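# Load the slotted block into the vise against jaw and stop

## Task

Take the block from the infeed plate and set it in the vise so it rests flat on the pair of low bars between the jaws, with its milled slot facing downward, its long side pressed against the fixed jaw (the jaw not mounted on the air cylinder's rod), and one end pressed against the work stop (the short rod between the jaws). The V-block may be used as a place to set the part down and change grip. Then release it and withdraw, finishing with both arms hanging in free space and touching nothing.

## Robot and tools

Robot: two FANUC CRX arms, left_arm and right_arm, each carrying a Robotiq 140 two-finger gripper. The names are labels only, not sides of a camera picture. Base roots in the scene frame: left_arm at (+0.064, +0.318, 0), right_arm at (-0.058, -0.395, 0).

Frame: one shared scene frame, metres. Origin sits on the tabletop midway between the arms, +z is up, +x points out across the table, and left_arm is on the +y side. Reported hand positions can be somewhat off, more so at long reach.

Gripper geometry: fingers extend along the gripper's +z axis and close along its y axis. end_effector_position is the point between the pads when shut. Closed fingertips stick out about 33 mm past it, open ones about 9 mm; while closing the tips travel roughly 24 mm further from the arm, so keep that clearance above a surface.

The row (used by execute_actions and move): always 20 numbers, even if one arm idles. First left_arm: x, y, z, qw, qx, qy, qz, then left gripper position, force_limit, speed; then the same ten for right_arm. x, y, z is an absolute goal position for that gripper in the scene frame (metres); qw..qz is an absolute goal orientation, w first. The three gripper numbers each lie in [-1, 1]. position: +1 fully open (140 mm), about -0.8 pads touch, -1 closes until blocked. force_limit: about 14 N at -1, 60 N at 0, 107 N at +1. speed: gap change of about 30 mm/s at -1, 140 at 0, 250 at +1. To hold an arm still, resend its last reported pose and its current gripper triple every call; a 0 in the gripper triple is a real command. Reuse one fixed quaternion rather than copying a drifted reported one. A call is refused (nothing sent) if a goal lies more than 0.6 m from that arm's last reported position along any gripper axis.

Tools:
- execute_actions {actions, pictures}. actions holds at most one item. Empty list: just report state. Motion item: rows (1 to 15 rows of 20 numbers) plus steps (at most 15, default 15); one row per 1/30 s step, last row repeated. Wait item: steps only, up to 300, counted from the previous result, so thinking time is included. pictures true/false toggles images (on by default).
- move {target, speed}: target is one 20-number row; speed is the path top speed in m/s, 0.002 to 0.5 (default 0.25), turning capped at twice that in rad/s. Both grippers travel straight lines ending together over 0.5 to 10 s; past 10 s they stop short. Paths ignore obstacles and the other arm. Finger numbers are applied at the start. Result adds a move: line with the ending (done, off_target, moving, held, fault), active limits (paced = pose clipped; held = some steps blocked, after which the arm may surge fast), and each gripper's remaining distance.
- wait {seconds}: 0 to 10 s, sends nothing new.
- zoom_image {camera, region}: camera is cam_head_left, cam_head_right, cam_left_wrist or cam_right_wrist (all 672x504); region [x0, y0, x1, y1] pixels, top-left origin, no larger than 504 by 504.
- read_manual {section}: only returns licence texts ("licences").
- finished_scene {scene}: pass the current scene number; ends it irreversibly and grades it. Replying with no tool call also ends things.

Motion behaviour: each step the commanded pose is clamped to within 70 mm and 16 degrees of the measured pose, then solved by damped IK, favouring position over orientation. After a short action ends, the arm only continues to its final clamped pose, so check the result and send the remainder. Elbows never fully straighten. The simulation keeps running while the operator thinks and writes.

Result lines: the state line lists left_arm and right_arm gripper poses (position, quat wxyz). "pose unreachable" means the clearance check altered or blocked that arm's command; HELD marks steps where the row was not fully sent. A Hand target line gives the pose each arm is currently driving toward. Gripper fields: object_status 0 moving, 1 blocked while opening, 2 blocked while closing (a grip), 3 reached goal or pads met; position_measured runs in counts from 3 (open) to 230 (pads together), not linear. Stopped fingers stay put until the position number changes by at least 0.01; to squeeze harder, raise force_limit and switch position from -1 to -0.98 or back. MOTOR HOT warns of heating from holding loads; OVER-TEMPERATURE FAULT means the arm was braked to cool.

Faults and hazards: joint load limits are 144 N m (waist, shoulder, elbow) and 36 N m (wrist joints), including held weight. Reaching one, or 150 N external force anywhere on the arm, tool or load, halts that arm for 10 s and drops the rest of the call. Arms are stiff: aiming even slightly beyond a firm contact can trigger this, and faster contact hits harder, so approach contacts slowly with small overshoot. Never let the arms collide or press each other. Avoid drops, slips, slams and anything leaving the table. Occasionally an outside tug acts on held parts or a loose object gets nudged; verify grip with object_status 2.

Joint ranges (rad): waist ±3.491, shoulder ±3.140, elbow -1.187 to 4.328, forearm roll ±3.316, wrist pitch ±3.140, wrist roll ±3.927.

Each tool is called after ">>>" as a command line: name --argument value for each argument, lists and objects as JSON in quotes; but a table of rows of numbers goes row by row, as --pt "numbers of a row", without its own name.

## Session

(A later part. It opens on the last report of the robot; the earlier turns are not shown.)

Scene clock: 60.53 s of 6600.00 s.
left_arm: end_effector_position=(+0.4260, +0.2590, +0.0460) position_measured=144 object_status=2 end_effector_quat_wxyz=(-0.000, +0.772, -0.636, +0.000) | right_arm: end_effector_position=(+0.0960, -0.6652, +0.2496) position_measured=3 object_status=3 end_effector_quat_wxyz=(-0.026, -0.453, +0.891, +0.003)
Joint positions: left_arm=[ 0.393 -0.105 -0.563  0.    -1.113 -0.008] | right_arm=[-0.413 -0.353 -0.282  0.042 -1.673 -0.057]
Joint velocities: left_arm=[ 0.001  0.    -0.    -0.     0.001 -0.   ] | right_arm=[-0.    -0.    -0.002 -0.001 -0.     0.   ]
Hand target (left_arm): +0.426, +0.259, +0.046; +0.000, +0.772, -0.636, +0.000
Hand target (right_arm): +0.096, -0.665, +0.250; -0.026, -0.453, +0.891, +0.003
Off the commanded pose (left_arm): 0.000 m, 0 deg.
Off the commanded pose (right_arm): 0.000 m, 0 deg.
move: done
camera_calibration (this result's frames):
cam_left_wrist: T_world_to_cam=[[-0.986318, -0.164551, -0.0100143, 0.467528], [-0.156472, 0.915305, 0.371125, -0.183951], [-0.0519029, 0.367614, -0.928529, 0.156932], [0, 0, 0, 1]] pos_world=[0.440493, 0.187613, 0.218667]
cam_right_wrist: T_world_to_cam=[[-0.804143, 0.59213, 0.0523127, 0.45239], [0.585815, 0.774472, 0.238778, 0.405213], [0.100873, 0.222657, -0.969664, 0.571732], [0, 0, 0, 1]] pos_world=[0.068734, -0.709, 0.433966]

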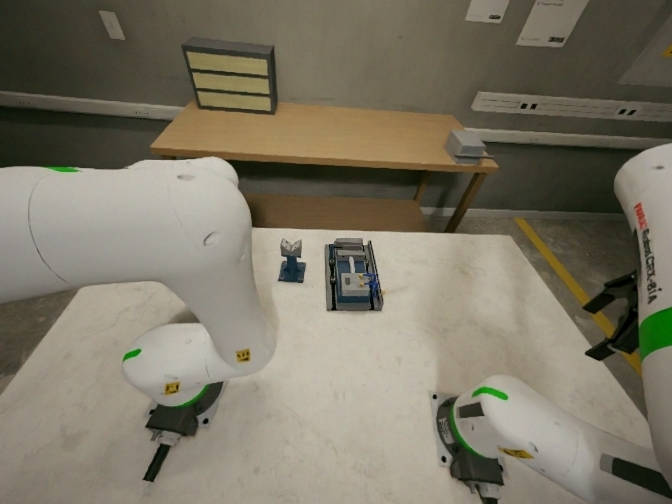

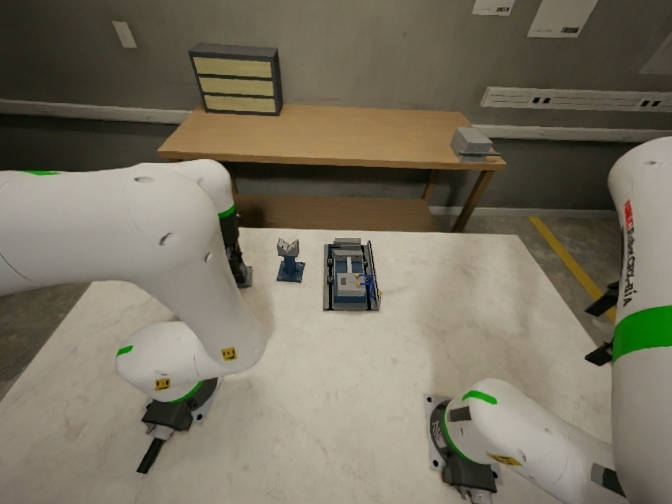

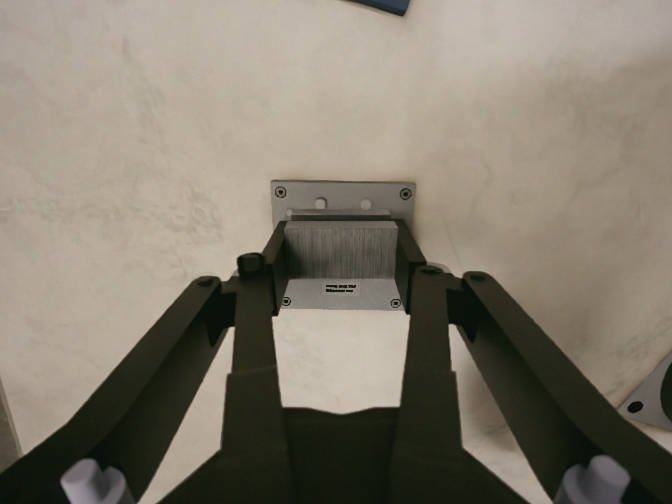

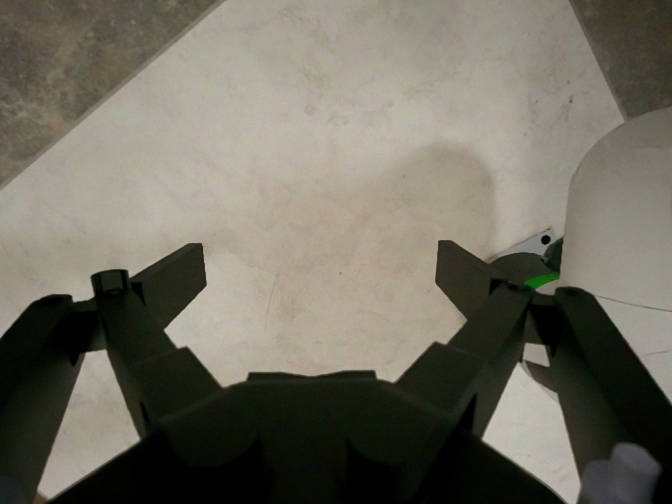

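>>> move --target '[0.426,0.259,0.25,0,0.772,-0.636,0,-1,0.3,-0.5,0.096,-0.6652,0.2496,-0.026,-0.453,0.891,0.003,1,0,0]'

>>> move --target '[0.453,0.066,0.24,-0.271,0.653,-0.653,-0.271,-1,0.3,-0.5,0.096,-0.6652,0.2496,-0.026,-0.453,0.891,0.003,1,0,0]'

>>> move --target '[0.453,0.066,0.19,-0.271,0.653,-0.653,-0.271,-1,0.3,-0.5,0.096,-0.6652,0.2496,-0.026,-0.453,0.891,0.003,1,0,0]' --speed 0.06

>>> zoom_image --camera "cam_head_right" --region '[240,190,360,290]'

Scene clock: 66.77 s of 6600.00 s.
left_arm: end_effector_position=(+0.4264, +0.2592, +0.2498) position_measured=144 object_status=2 end_effector_quat_wxyz=(-0.000, +0.772, -0.635, -0.000) | right_arm: end_effector_position=(+0.0960, -0.6652, +0.2496) position_measured=3 object_status=3 end_effector_quat_wxyz=(-0.026, -0.453, +0.891, +0.003)
Joint positions: left_arm=[ 0.393 -0.212 -0.164 -0.    -1.619 -0.007] | right_arm=[-0.413 -0.353 -0.282  0.042 -1.673 -0.057]
Joint velocities: left_arm=[-0.002  0.001  0.001 -0.    -0.001  0.   ] | right_arm=[-0.    -0.001 -0.001  0.    -0.    -0.   ]
Hand target (left_arm): +0.426, +0.259, +0.250; -0.000, +0.772, -0.636, -0.000
Hand target (right_arm): +0.096, -0.665, +0.250; -0.026, -0.453, +0.891, +0.003
Off the commanded pose (left_arm): 0.000 m, 0 deg.
Off the commanded pose (right_arm): 0.000 m, 0 deg.
After step 90, 2.00 s passed at rest.
move: done
camera_calibration (this result's frames):
cam_left_wrist: T_world_to_cam=[[-0.98615, -0.165561, -0.00991962, 0.47013], [-0.157366, 0.91509, 0.371276, -0.259313], [-0.0523916, 0.367695, -0.92847, 0.34627], [0, 0, 0, 1]] pos_world=[0.440953, 0.187809, 0.422441]
cam_right_wrist: T_world_to_cam=[[-0.804143, 0.59213, 0.0523122, 0.45239], [0.585815, 0.774472, 0.238778, 0.405213], [0.100873, 0.222657, -0.969664, 0.571732], [0, 0, 0, 1]] pos_world=[0.068734, -0.709, 0.433966]

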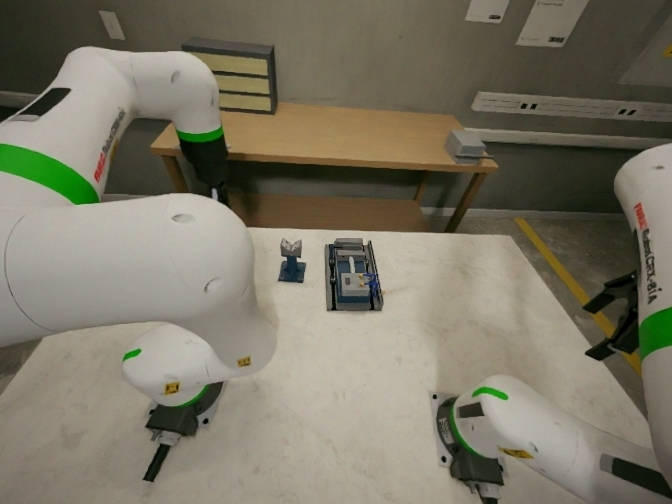

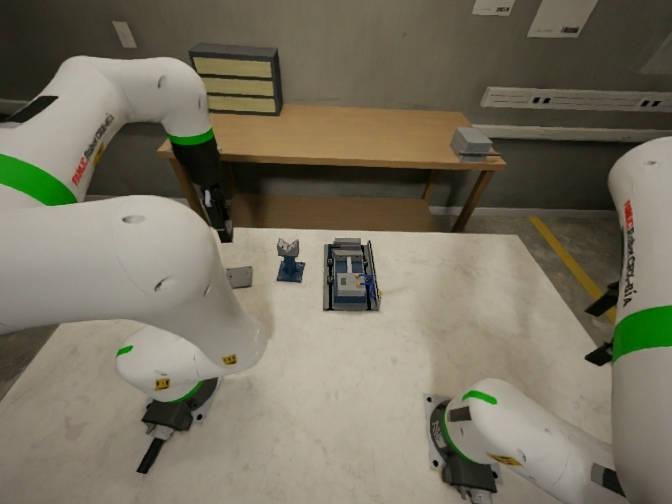

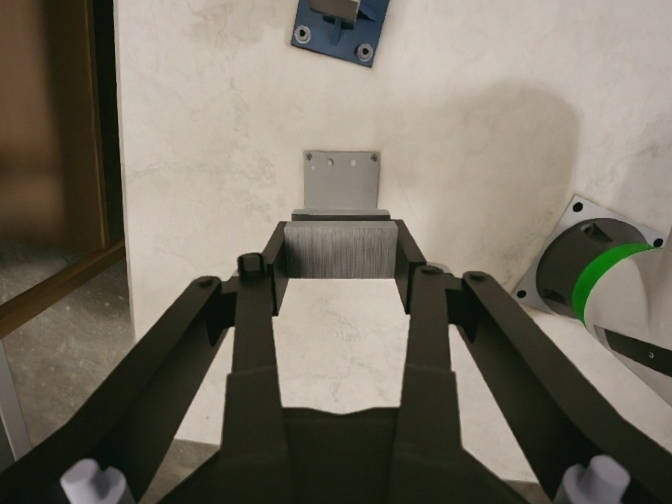

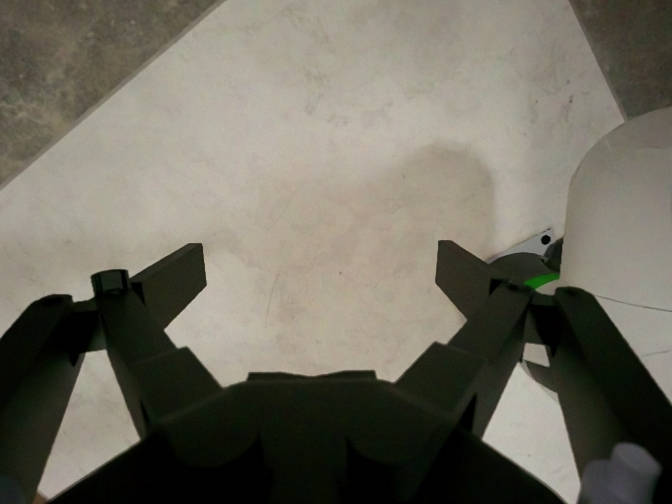

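Scene clock: 68.80 s of 6600.00 s.
left_arm: end_effector_position=(+0.4537, +0.0663, +0.2407) position_measured=144 object_status=2 end_effector_quat_wxyz=(-0.272, +0.653, -0.654, -0.269) | right_arm: end_effector_position=(+0.0960, -0.6652, +0.2496) position_measured=3 object_status=3 end_effector_quat_wxyz=(-0.026, -0.453, +0.891, +0.003)
Joint positions: left_arm=[-0.559  0.493  0.552 -0.654 -2.119  0.542] | right_arm=[-0.413 -0.353 -0.282  0.042 -1.673 -0.057]
Joint velocities: left_arm=[-0.001  0.001  0.001 -0.     0.    -0.001] | right_arm=[-0.    -0.     0.002 -0.    -0.    -0.   ]
Hand target (left_arm): +0.454, +0.066, +0.241; -0.272, +0.653, -0.654, -0.270
Hand target (right_arm): +0.096, -0.665, +0.250; -0.026, -0.453, +0.891, +0.003
Off the commanded pose (left_arm): 0.001 m, 0 deg.
Off the commanded pose (right_arm): 0.000 m, 0 deg.
move: done
camera_calibration (this result's frames):
cam_left_wrist: T_world_to_cam=[[-0.999544, 0.028675, 0.0094516, 0.453528], [0.0199842, 0.393682, 0.919029, -0.252861], [0.0226322, 0.918799, -0.394076, 0.210974], [0, 0, 0, 1]] pos_world=[0.453599, -0.107301, 0.31124]
cam_right_wrist: T_world_to_cam=[[-0.804143, 0.59213, 0.0523124, 0.45239], [0.585815, 0.774472, 0.238778, 0.405213], [0.100873, 0.222657, -0.969664, 0.571732], [0, 0, 0, 1]] pos_world=[0.068734, -0.709, 0.433966]

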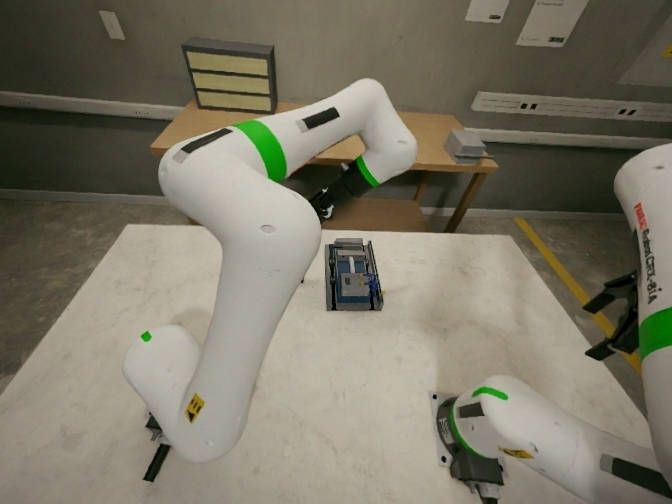

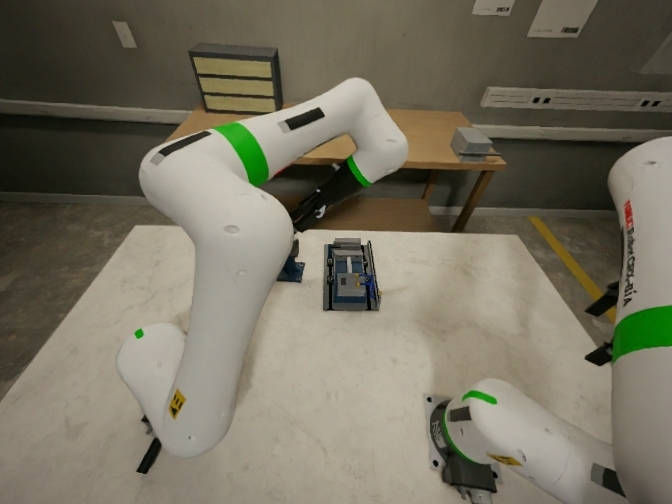

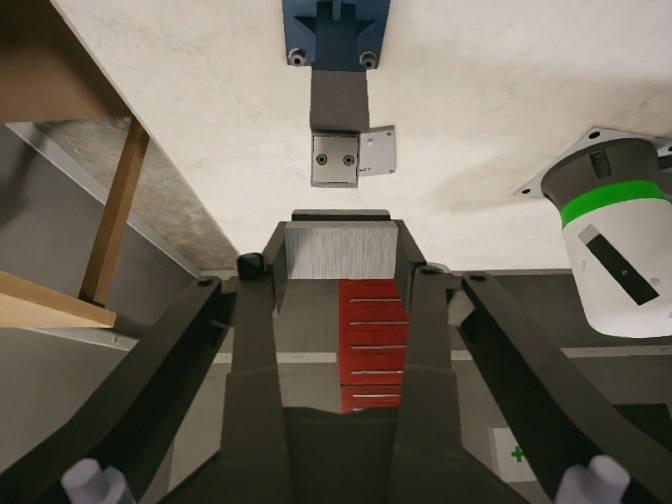

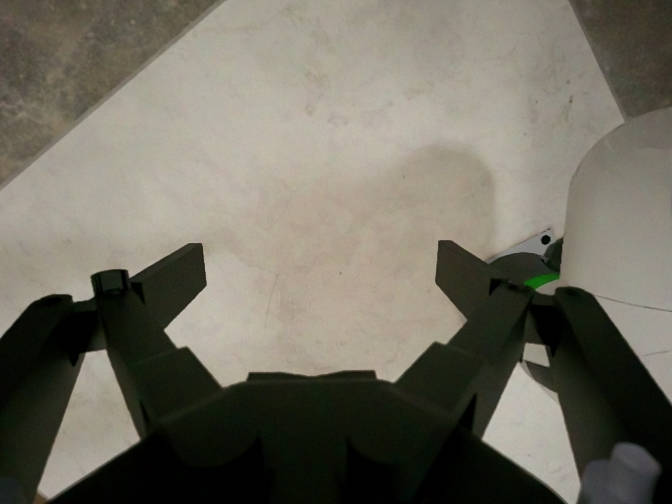

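Scene clock: 69.93 s of 6600.00 s.
left_arm: end_effector_position=(+0.4529, +0.0660, +0.1900) position_measured=144 object_status=2 end_effector_quat_wxyz=(-0.271, +0.653, -0.653, -0.271) | right_arm: end_effector_position=(+0.0960, -0.6652, +0.2496) position_measured=3 object_status=3 end_effector_quat_wxyz=(-0.026, -0.453, +0.891, +0.003)
Joint positions: left_arm=[-0.554  0.518  0.462 -0.617 -2.027  0.616] | right_arm=[-0.413 -0.353 -0.282  0.042 -1.673 -0.057]
Joint velocities: left_arm=[ 0.     0.001 -0.002 -0.     0.002  0.001] | right_arm=[-0.     0.    -0.    -0.001 -0.    -0.   ]
Hand target (left_arm): +0.453, +0.066, +0.190; -0.271, +0.653, -0.653, -0.271
Hand target (right_arm): +0.096, -0.665, +0.250; -0.026, -0.453, +0.891, +0.003
Off the commanded pose (left_arm): 0.000 m, 0 deg.
Off the commanded pose (right_arm): 0.000 m, 0 deg.
move: done
camera_calibration (this result's frames):
cam_left_wrist: T_world_to_cam=[[-0.999578, 0.0263257, 0.0122556, 0.452939], [0.0216195, 0.392904, 0.919325, -0.206849], [0.0193866, 0.919203, -0.393307, 0.192584], [0, 0, 0, 1]] pos_world=[0.453486, -0.107676, 0.260355]
cam_right_wrist: T_world_to_cam=[[-0.804143, 0.59213, 0.0523122, 0.45239], [0.585815, 0.774472, 0.238778, 0.405213], [0.100873, 0.222657, -0.969664, 0.571732], [0, 0, 0, 1]] pos_world=[0.068734, -0.709, 0.433967]

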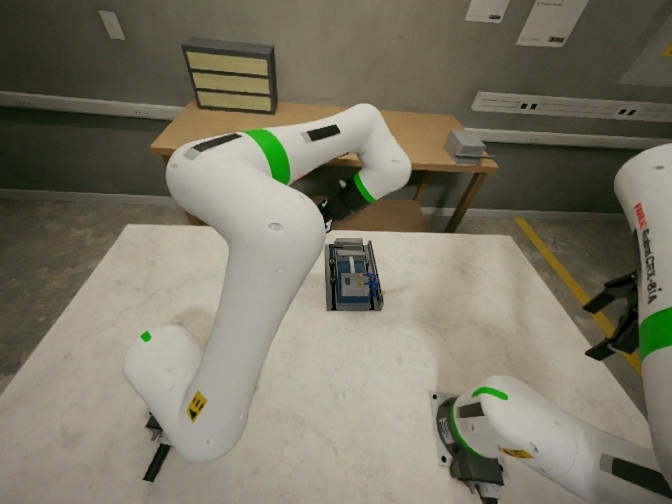

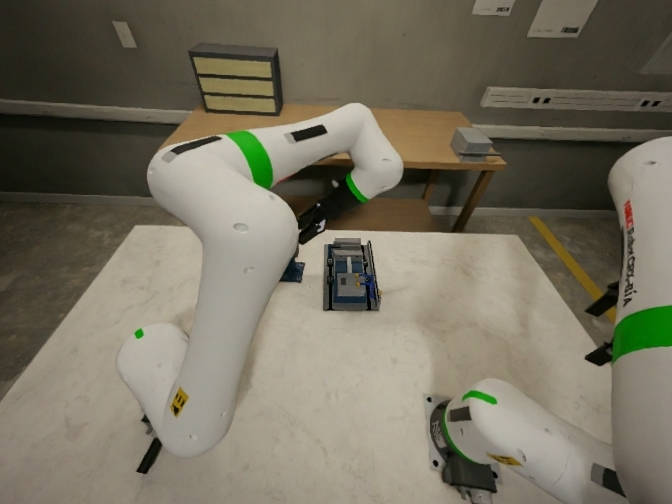

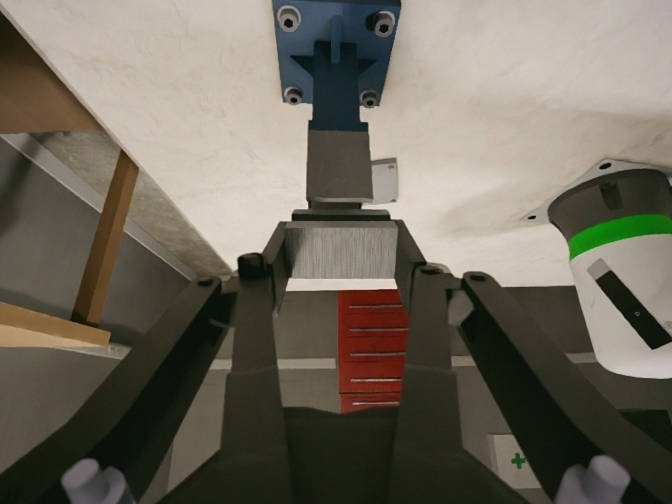

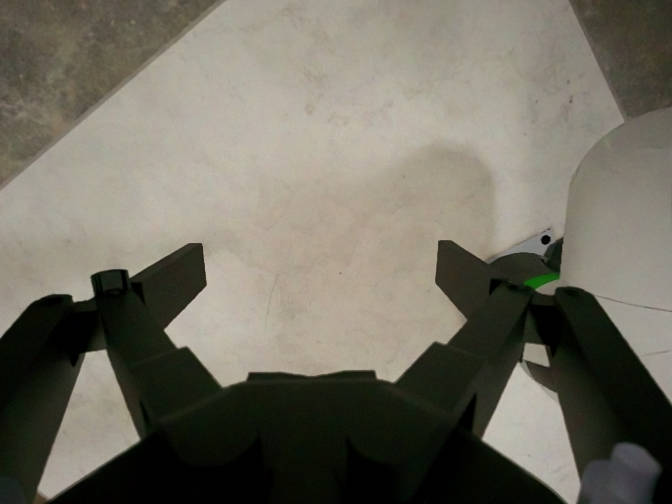

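Region (240, 190, 360, 290) of cam_head_right's 672x504 image, scaled by 4.200, with more detail than that image has.

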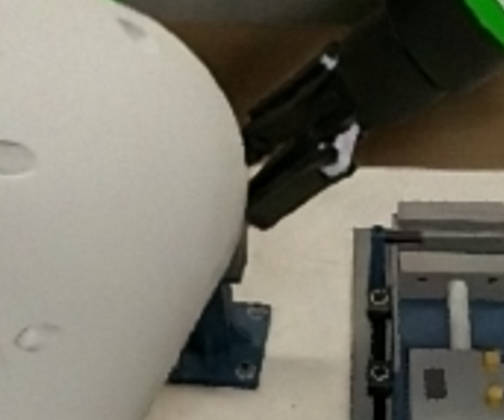

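>>> move --target '[0.454,0.066,0.179,-0.271,0.653,-0.653,-0.271,-1,0.3,-0.5,0.096,-0.6652,0.2496,-0.026,-0.453,0.891,0.003,1,0,0]' --speed 0.015

>>> move --target '[0.454,0.066,0.179,-0.271,0.653,-0.653,-0.271,0.3,0.3,-0.5,0.096,-0.6652,0.2496,-0.026,-0.453,0.891,0.003,1,0,0]'

>>> move --target '[0.454,0.096,0.182,0.271,0.653,-0.653,0.271,0.3,0.3,-0.5,0.096,-0.6652,0.2496,-0.026,-0.453,0.891,0.003,1,0,0]' --speed 0.2

Scene clock: 78.10 s of 6600.00 s.
left_arm: end_effector_position=(+0.4540, +0.0660, +0.1790) position_measured=144 object_status=2 end_effector_quat_wxyz=(-0.271, +0.653, -0.653, -0.271) | right_arm: end_effector_position=(+0.0960, -0.6652, +0.2496) position_measured=3 object_status=3 end_effector_quat_wxyz=(-0.026, -0.453, +0.891, +0.003)
Joint positions: left_arm=[-0.553  0.527  0.447 -0.611 -2.007  0.63 ] | right_arm=[-0.413 -0.353 -0.282  0.042 -1.673 -0.057]
Joint velocities: left_arm=[ 0.001 -0.    -0.     0.    -0.001  0.   ] | right_arm=[ 0.     0.    -0.     0.001  0.    -0.   ]
Hand target (left_arm): +0.454, +0.066, +0.179; -0.271, +0.653, -0.653, -0.271
Hand target (right_arm): +0.096, -0.665, +0.250; -0.026, -0.453, +0.891, +0.003
Off the commanded pose (left_arm): 0.000 m, 0 deg.
Off the commanded pose (right_arm): 0.000 m, 0 deg.
After step 90, 4.20 s passed at rest.
move: done
camera_calibration (this result's frames):
cam_left_wrist: T_world_to_cam=[[-0.99958, 0.0262623, 0.012219, 0.454132], [0.0215581, 0.392769, 0.919384, -0.196737], [0.0193459, 0.919262, -0.393171, 0.18823], [0, 0, 0, 1]] pos_world=[0.454541, -0.107687, 0.249334]
cam_right_wrist: T_world_to_cam=[[-0.804143, 0.59213, 0.0523125, 0.45239], [0.585815, 0.774472, 0.238778, 0.405213], [0.100873, 0.222657, -0.969664, 0.571732], [0, 0, 0, 1]] pos_world=[0.068734, -0.709, 0.433966]

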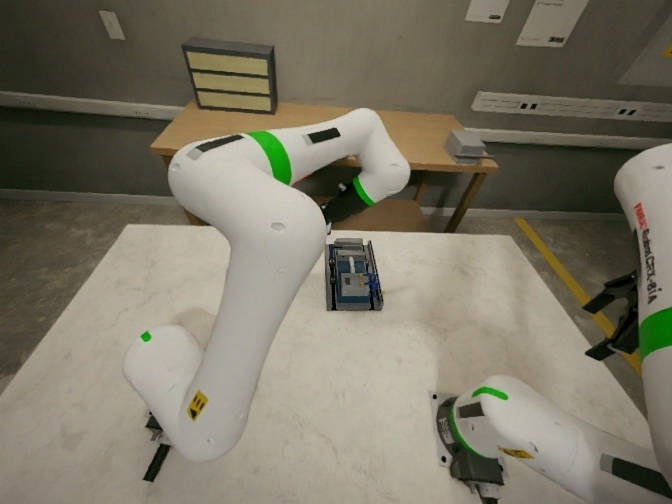

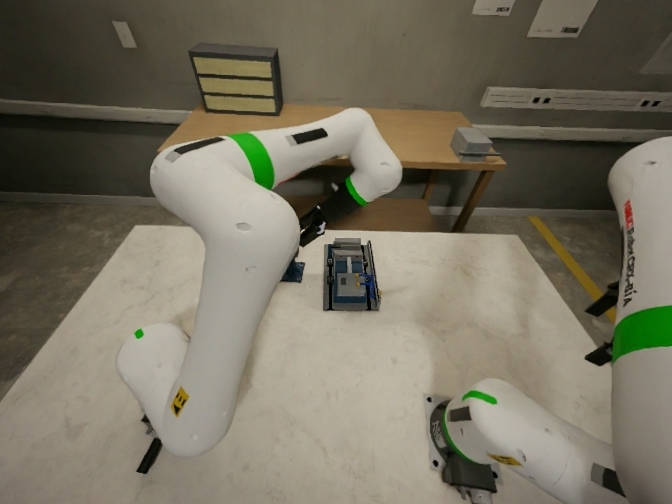

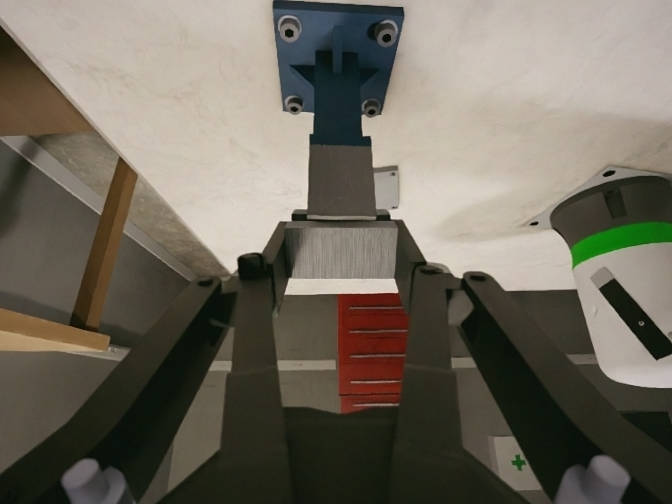

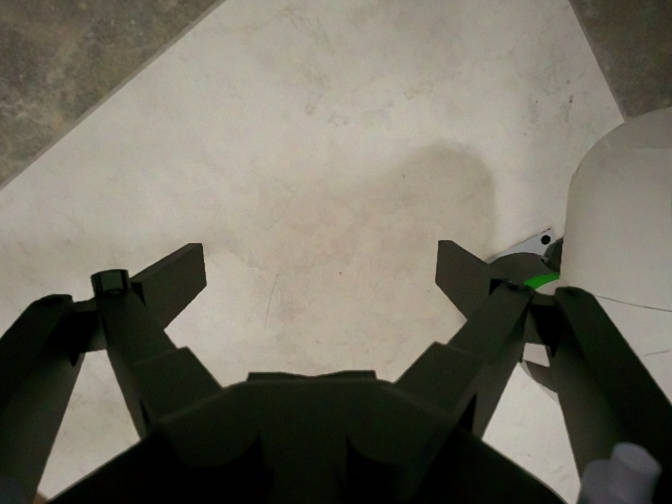

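Scene clock: 78.80 s of 6600.00 s.
left_arm: end_effector_position=(+0.4540, +0.0660, +0.1790) position_measured=91 object_status=3 end_effector_quat_wxyz=(-0.271, +0.653, -0.653, -0.271) | right_arm: end_effector_position=(+0.0960, -0.6652, +0.2496) position_measured=3 object_status=3 end_effector_quat_wxyz=(-0.026, -0.453, +0.891, +0.003)
Joint positions: left_arm=[-0.553  0.527  0.447 -0.611 -2.007  0.63 ] | right_arm=[-0.413 -0.353 -0.282  0.042 -1.673 -0.057]
Joint velocities: left_arm=[ 0.    -0.    -0.002  0.     0.     0.   ] | right_arm=[ 0.  0.  0.  0. -0. -0.]
Hand target (left_arm): +0.454, +0.066, +0.179; -0.271, +0.653, -0.653, -0.271
Hand target (right_arm): +0.096, -0.665, +0.250; -0.026, -0.453, +0.891, +0.003
Off the commanded pose (left_arm): 0.000 m, 0 deg.
Off the commanded pose (right_arm): 0.000 m, 0 deg.
move: done
camera_calibration (this result's frames):
cam_left_wrist: T_world_to_cam=[[-0.99958, 0.0262512, 0.0122466, 0.454128], [0.0215784, 0.392739, 0.919397, -0.196724], [0.0193256, 0.919275, -0.39314, 0.188222], [0, 0, 0, 1]] pos_world=[0.454545, -0.107688, 0.249303]
cam_right_wrist: T_world_to_cam=[[-0.804143, 0.59213, 0.0523124, 0.45239], [0.585814, 0.774472, 0.238778, 0.405213], [0.100873, 0.222657, -0.969664, 0.571732], [0, 0, 0, 1]] pos_world=[0.068734, -0.709, 0.433966]

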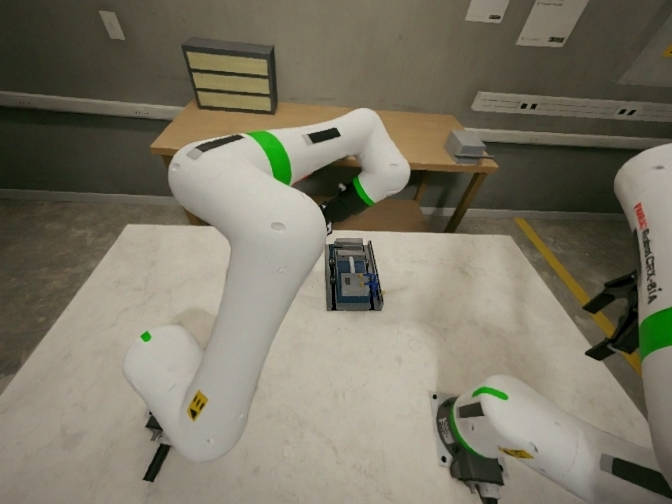

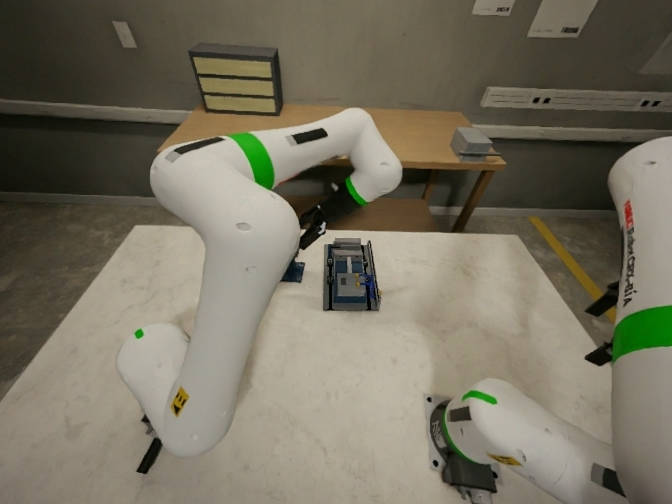

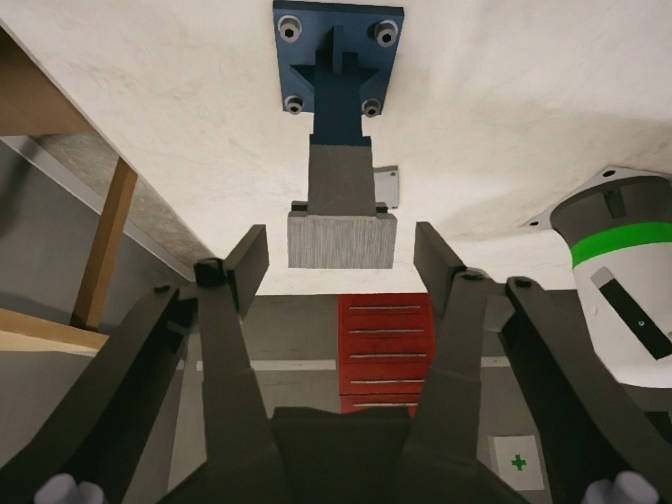

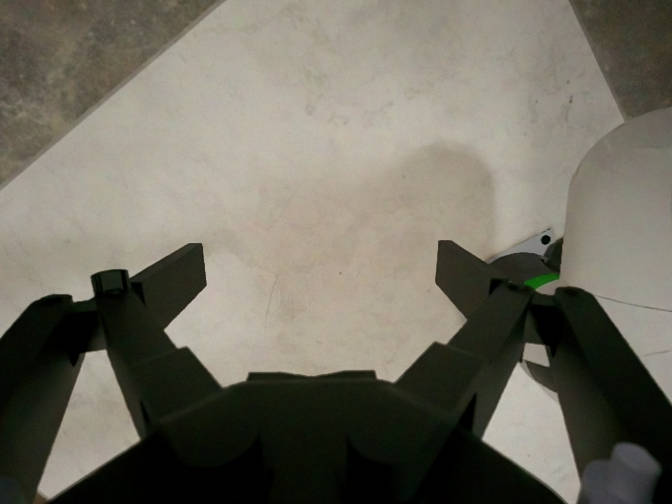

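Scene clock: 83.10 s of 6600.00 s.
left_arm: end_effector_position=(+0.4530, +0.0954, +0.1810) position_measured=91 object_status=3 end_effector_quat_wxyz=(+0.272, +0.655, -0.652, +0.269) | right_arm: end_effector_position=(+0.0960, -0.6652, +0.2496) position_measured=3 object_status=3 end_effector_quat_wxyz=(-0.026, -0.453, +0.891, +0.003)
Joint positions: left_arm=[ 0.513 -0.072 -0.651  0.753 -1.371 -0.619] | right_arm=[-0.413 -0.353 -0.282  0.042 -1.673 -0.057]
Joint velocities: left_arm=[ 0.001 -0.     0.001  0.    -0.002 -0.   ] | right_arm=[ 0.    -0.001 -0.001  0.001  0.     0.   ]
Hand target (left_arm): +0.453, +0.095, +0.181; +0.272, +0.655, -0.652, +0.269
Hand target (right_arm): +0.096, -0.665, +0.250; -0.026, -0.453, +0.891, +0.003
Off the commanded pose (left_arm): 0.002 m, 0 deg.
Off the commanded pose (right_arm): 0.000 m, 0 deg.
move: done
camera_calibration (this result's frames):
cam_left_wrist: T_world_to_cam=[[-0.999741, 0.00976423, -0.0205749, 0.459901], [0.0170783, 0.919096, -0.393664, -0.0205974], [0.0150665, -0.393913, -0.919024, 0.384392], [0, 0, 0, 1]] pos_world=[0.454342, 0.165857, 0.35462]
cam_right_wrist: T_world_to_cam=[[-0.804143, 0.59213, 0.0523123, 0.45239], [0.585815, 0.774472, 0.238778, 0.405213], [0.100873, 0.222657, -0.969664, 0.571732], [0, 0, 0, 1]] pos_world=[0.068734, -0.709, 0.433966]

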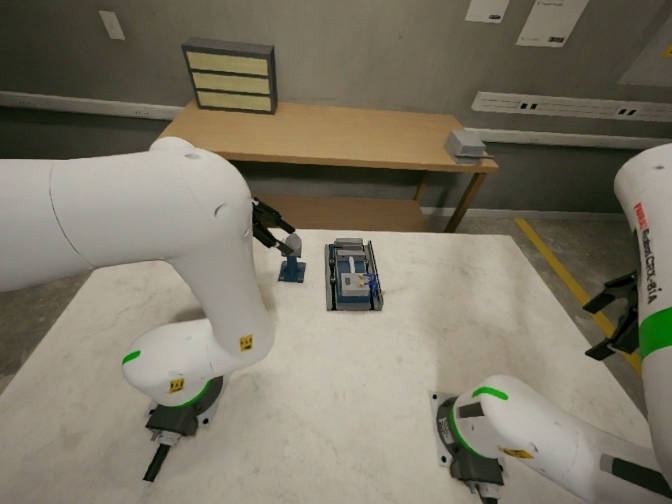

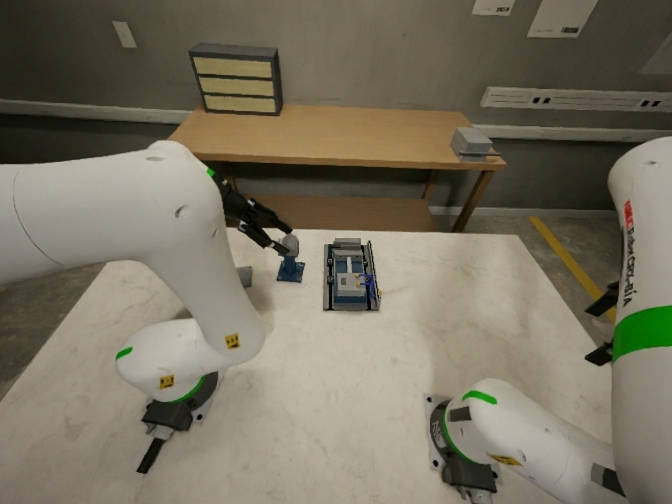

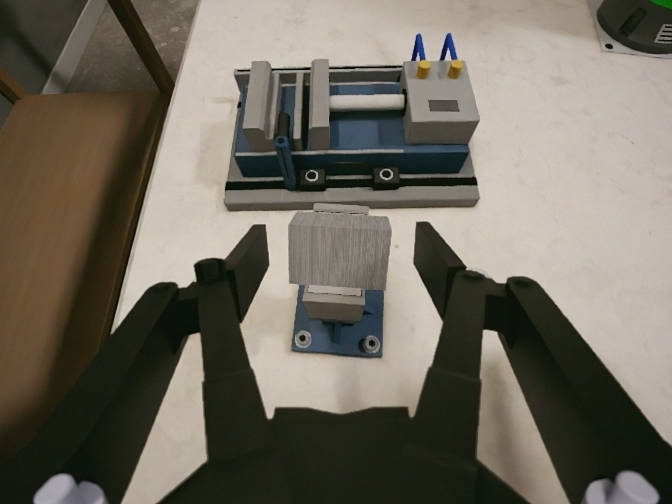

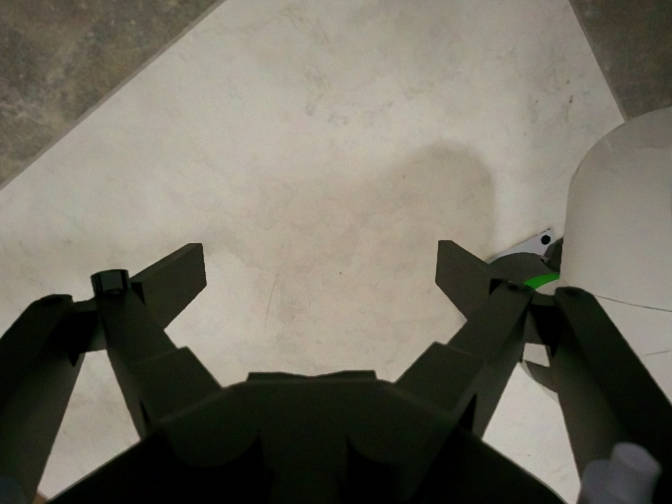

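>>> move --target '[0.455,0.088,0.169,0.271,0.653,-0.653,0.271,0.3,0.3,-0.5,0.096,-0.6652,0.2496,-0.026,-0.453,0.891,0.003,1,0,0]' --speed 0.05

>>> move --target '[0.455,0.088,0.169,0.271,0.653,-0.653,0.271,-1,0.3,-0.5,0.096,-0.6652,0.2496,-0.026,-0.453,0.891,0.003,1,0,0]'

>>> zoom_image --camera "cam_head_right" --region '[250,200,390,290]'

Scene clock: 87.53 s of 6600.00 s.
left_arm: end_effector_position=(+0.4550, +0.0880, +0.1690) position_measured=91 object_status=3 end_effector_quat_wxyz=(+0.271, +0.653, -0.653, +0.271) | right_arm: end_effector_position=(+0.0960, -0.6652, +0.2496) position_measured=3 object_status=3 end_effector_quat_wxyz=(-0.026, -0.453, +0.891, +0.003)
Joint positions: left_arm=[ 0.49  -0.057 -0.671  0.771 -1.332 -0.636] | right_arm=[-0.413 -0.353 -0.282  0.042 -1.673 -0.057]
Joint velocities: left_arm=[-0.001  0.001  0.     0.     0.001 -0.   ] | right_arm=[-0.    -0.     0.001 -0.001 -0.     0.   ]
Hand target (left_arm): +0.455, +0.088, +0.169; +0.271, +0.653, -0.653, +0.271
Hand target (right_arm): +0.096, -0.665, +0.250; -0.026, -0.453, +0.891, +0.003
Off the commanded pose (left_arm): 0.000 m, 0 deg.
Off the commanded pose (right_arm): 0.000 m, 0 deg.
After step 90, 0.73 s passed at rest.
move: done
camera_calibration (this result's frames):
cam_left_wrist: T_world_to_cam=[[-0.99958, 0.0121795, -0.0262848, 0.462398], [0.0215816, 0.918345, -0.395193, -0.0203116], [0.0193252, -0.395594, -0.918222, 0.368534], [0, 0, 0, 1]] pos_world=[0.45552, 0.158811, 0.342523]
cam_right_wrist: T_world_to_cam=[[-0.804143, 0.59213, 0.0523125, 0.45239], [0.585815, 0.774472, 0.238778, 0.405213], [0.100873, 0.222657, -0.969664, 0.571732], [0, 0, 0, 1]] pos_world=[0.068734, -0.709, 0.433966]

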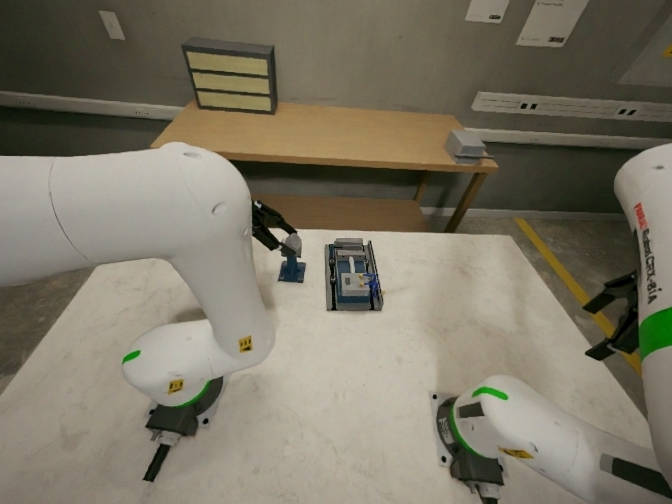

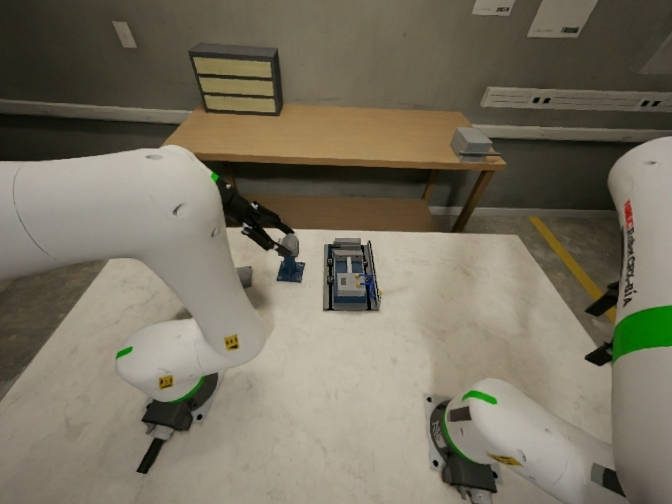

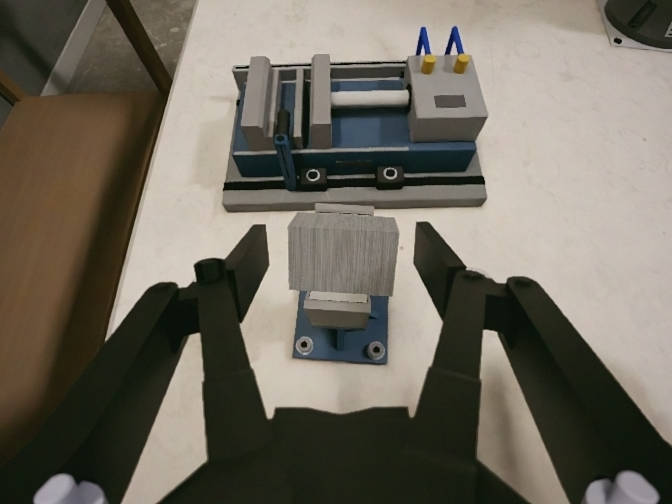

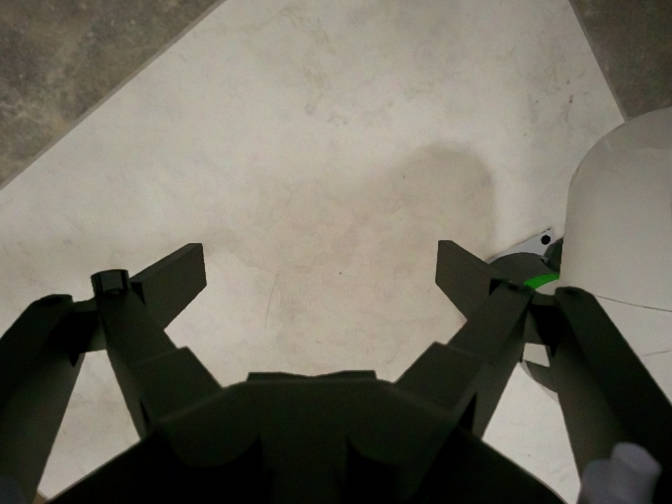

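Scene clock: 88.23 s of 6600.00 s.
left_arm: end_effector_position=(+0.4550, +0.0880, +0.1690) position_measured=142 object_status=2 end_effector_quat_wxyz=(+0.271, +0.653, -0.653, +0.271) | right_arm: end_effector_position=(+0.0960, -0.6652, +0.2496) position_measured=3 object_status=3 end_effector_quat_wxyz=(-0.026, -0.453, +0.891, +0.003)
Joint positions: left_arm=[ 0.49  -0.057 -0.671  0.771 -1.331 -0.636] | right_arm=[-0.413 -0.353 -0.282  0.042 -1.673 -0.057]
Joint velocities: left_arm=[ 0.     0.001  0.    -0.     0.     0.   ] | right_arm=[-0.     0.    -0.     0.001  0.     0.   ]
Hand target (left_arm): +0.455, +0.088, +0.169; +0.271, +0.653, -0.653, +0.271
Hand target (right_arm): +0.096, -0.665, +0.250; -0.026, -0.453, +0.891, +0.003
Off the commanded pose (left_arm): 0.000 m, 0 deg.
Off the commanded pose (right_arm): 0.000 m, 0 deg.
move: done
camera_calibration (this result's frames):
cam_left_wrist: T_world_to_cam=[[-0.999577, 0.0121323, -0.0264166, 0.462496], [0.0215915, 0.918323, -0.395242, -0.020283], [0.0194638, -0.395645, -0.918197, 0.368485], [0, 0, 0, 1]] pos_world=[0.455566, 0.158804, 0.342542]
cam_right_wrist: T_world_to_cam=[[-0.804143, 0.59213, 0.0523126, 0.45239], [0.585815, 0.774472, 0.238778, 0.405213], [0.100873, 0.222657, -0.969664, 0.571732], [0, 0, 0, 1]] pos_world=[0.068734, -0.709, 0.433966]

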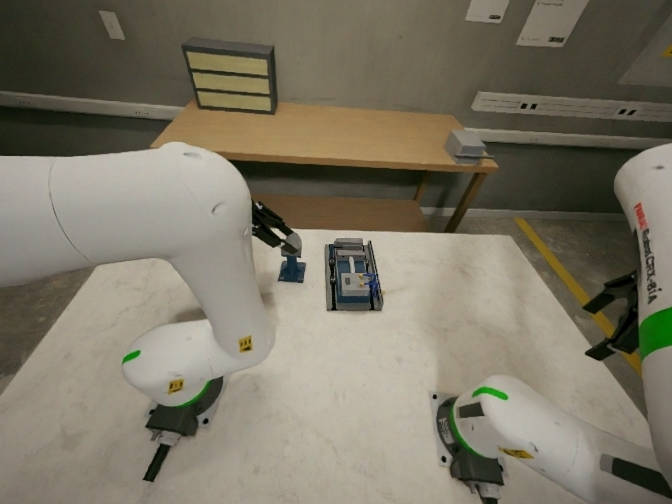

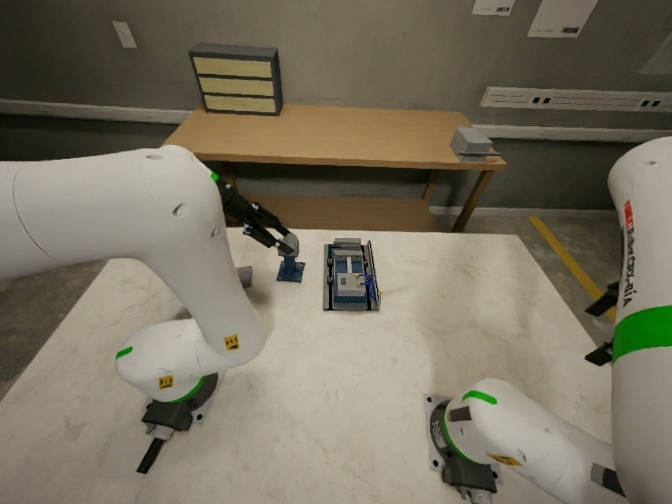

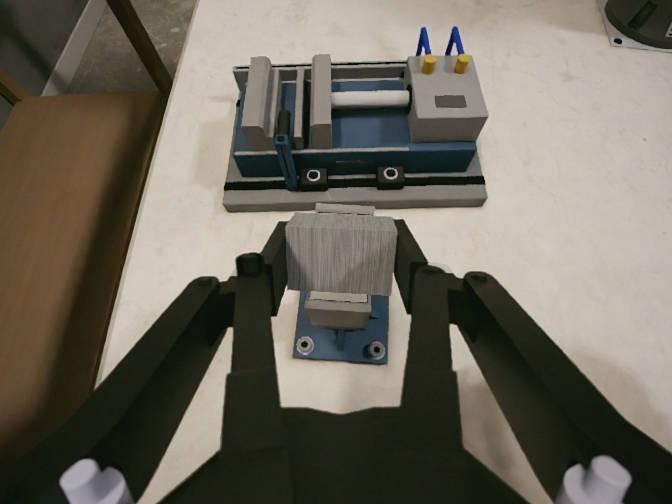

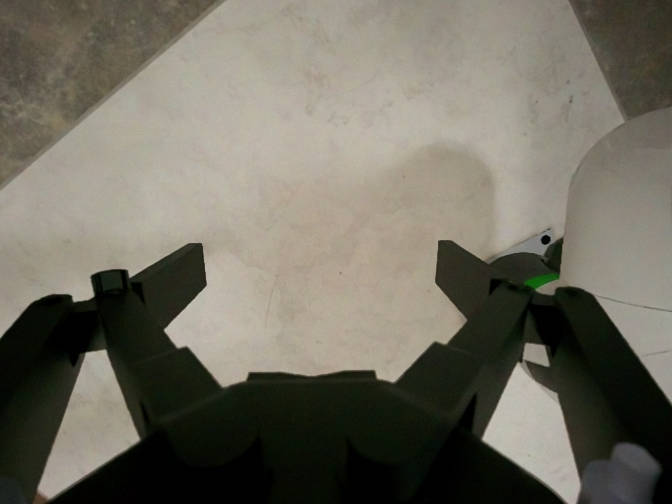

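Region (250, 200, 390, 290) of cam_head_right's 672x504 image, scaled by 3.600, with more detail than that image has; it fills the top 324 rows of this view, and the rest is white.

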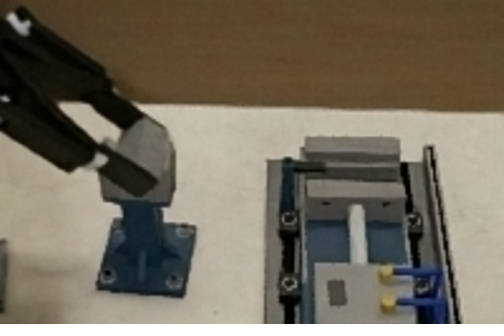

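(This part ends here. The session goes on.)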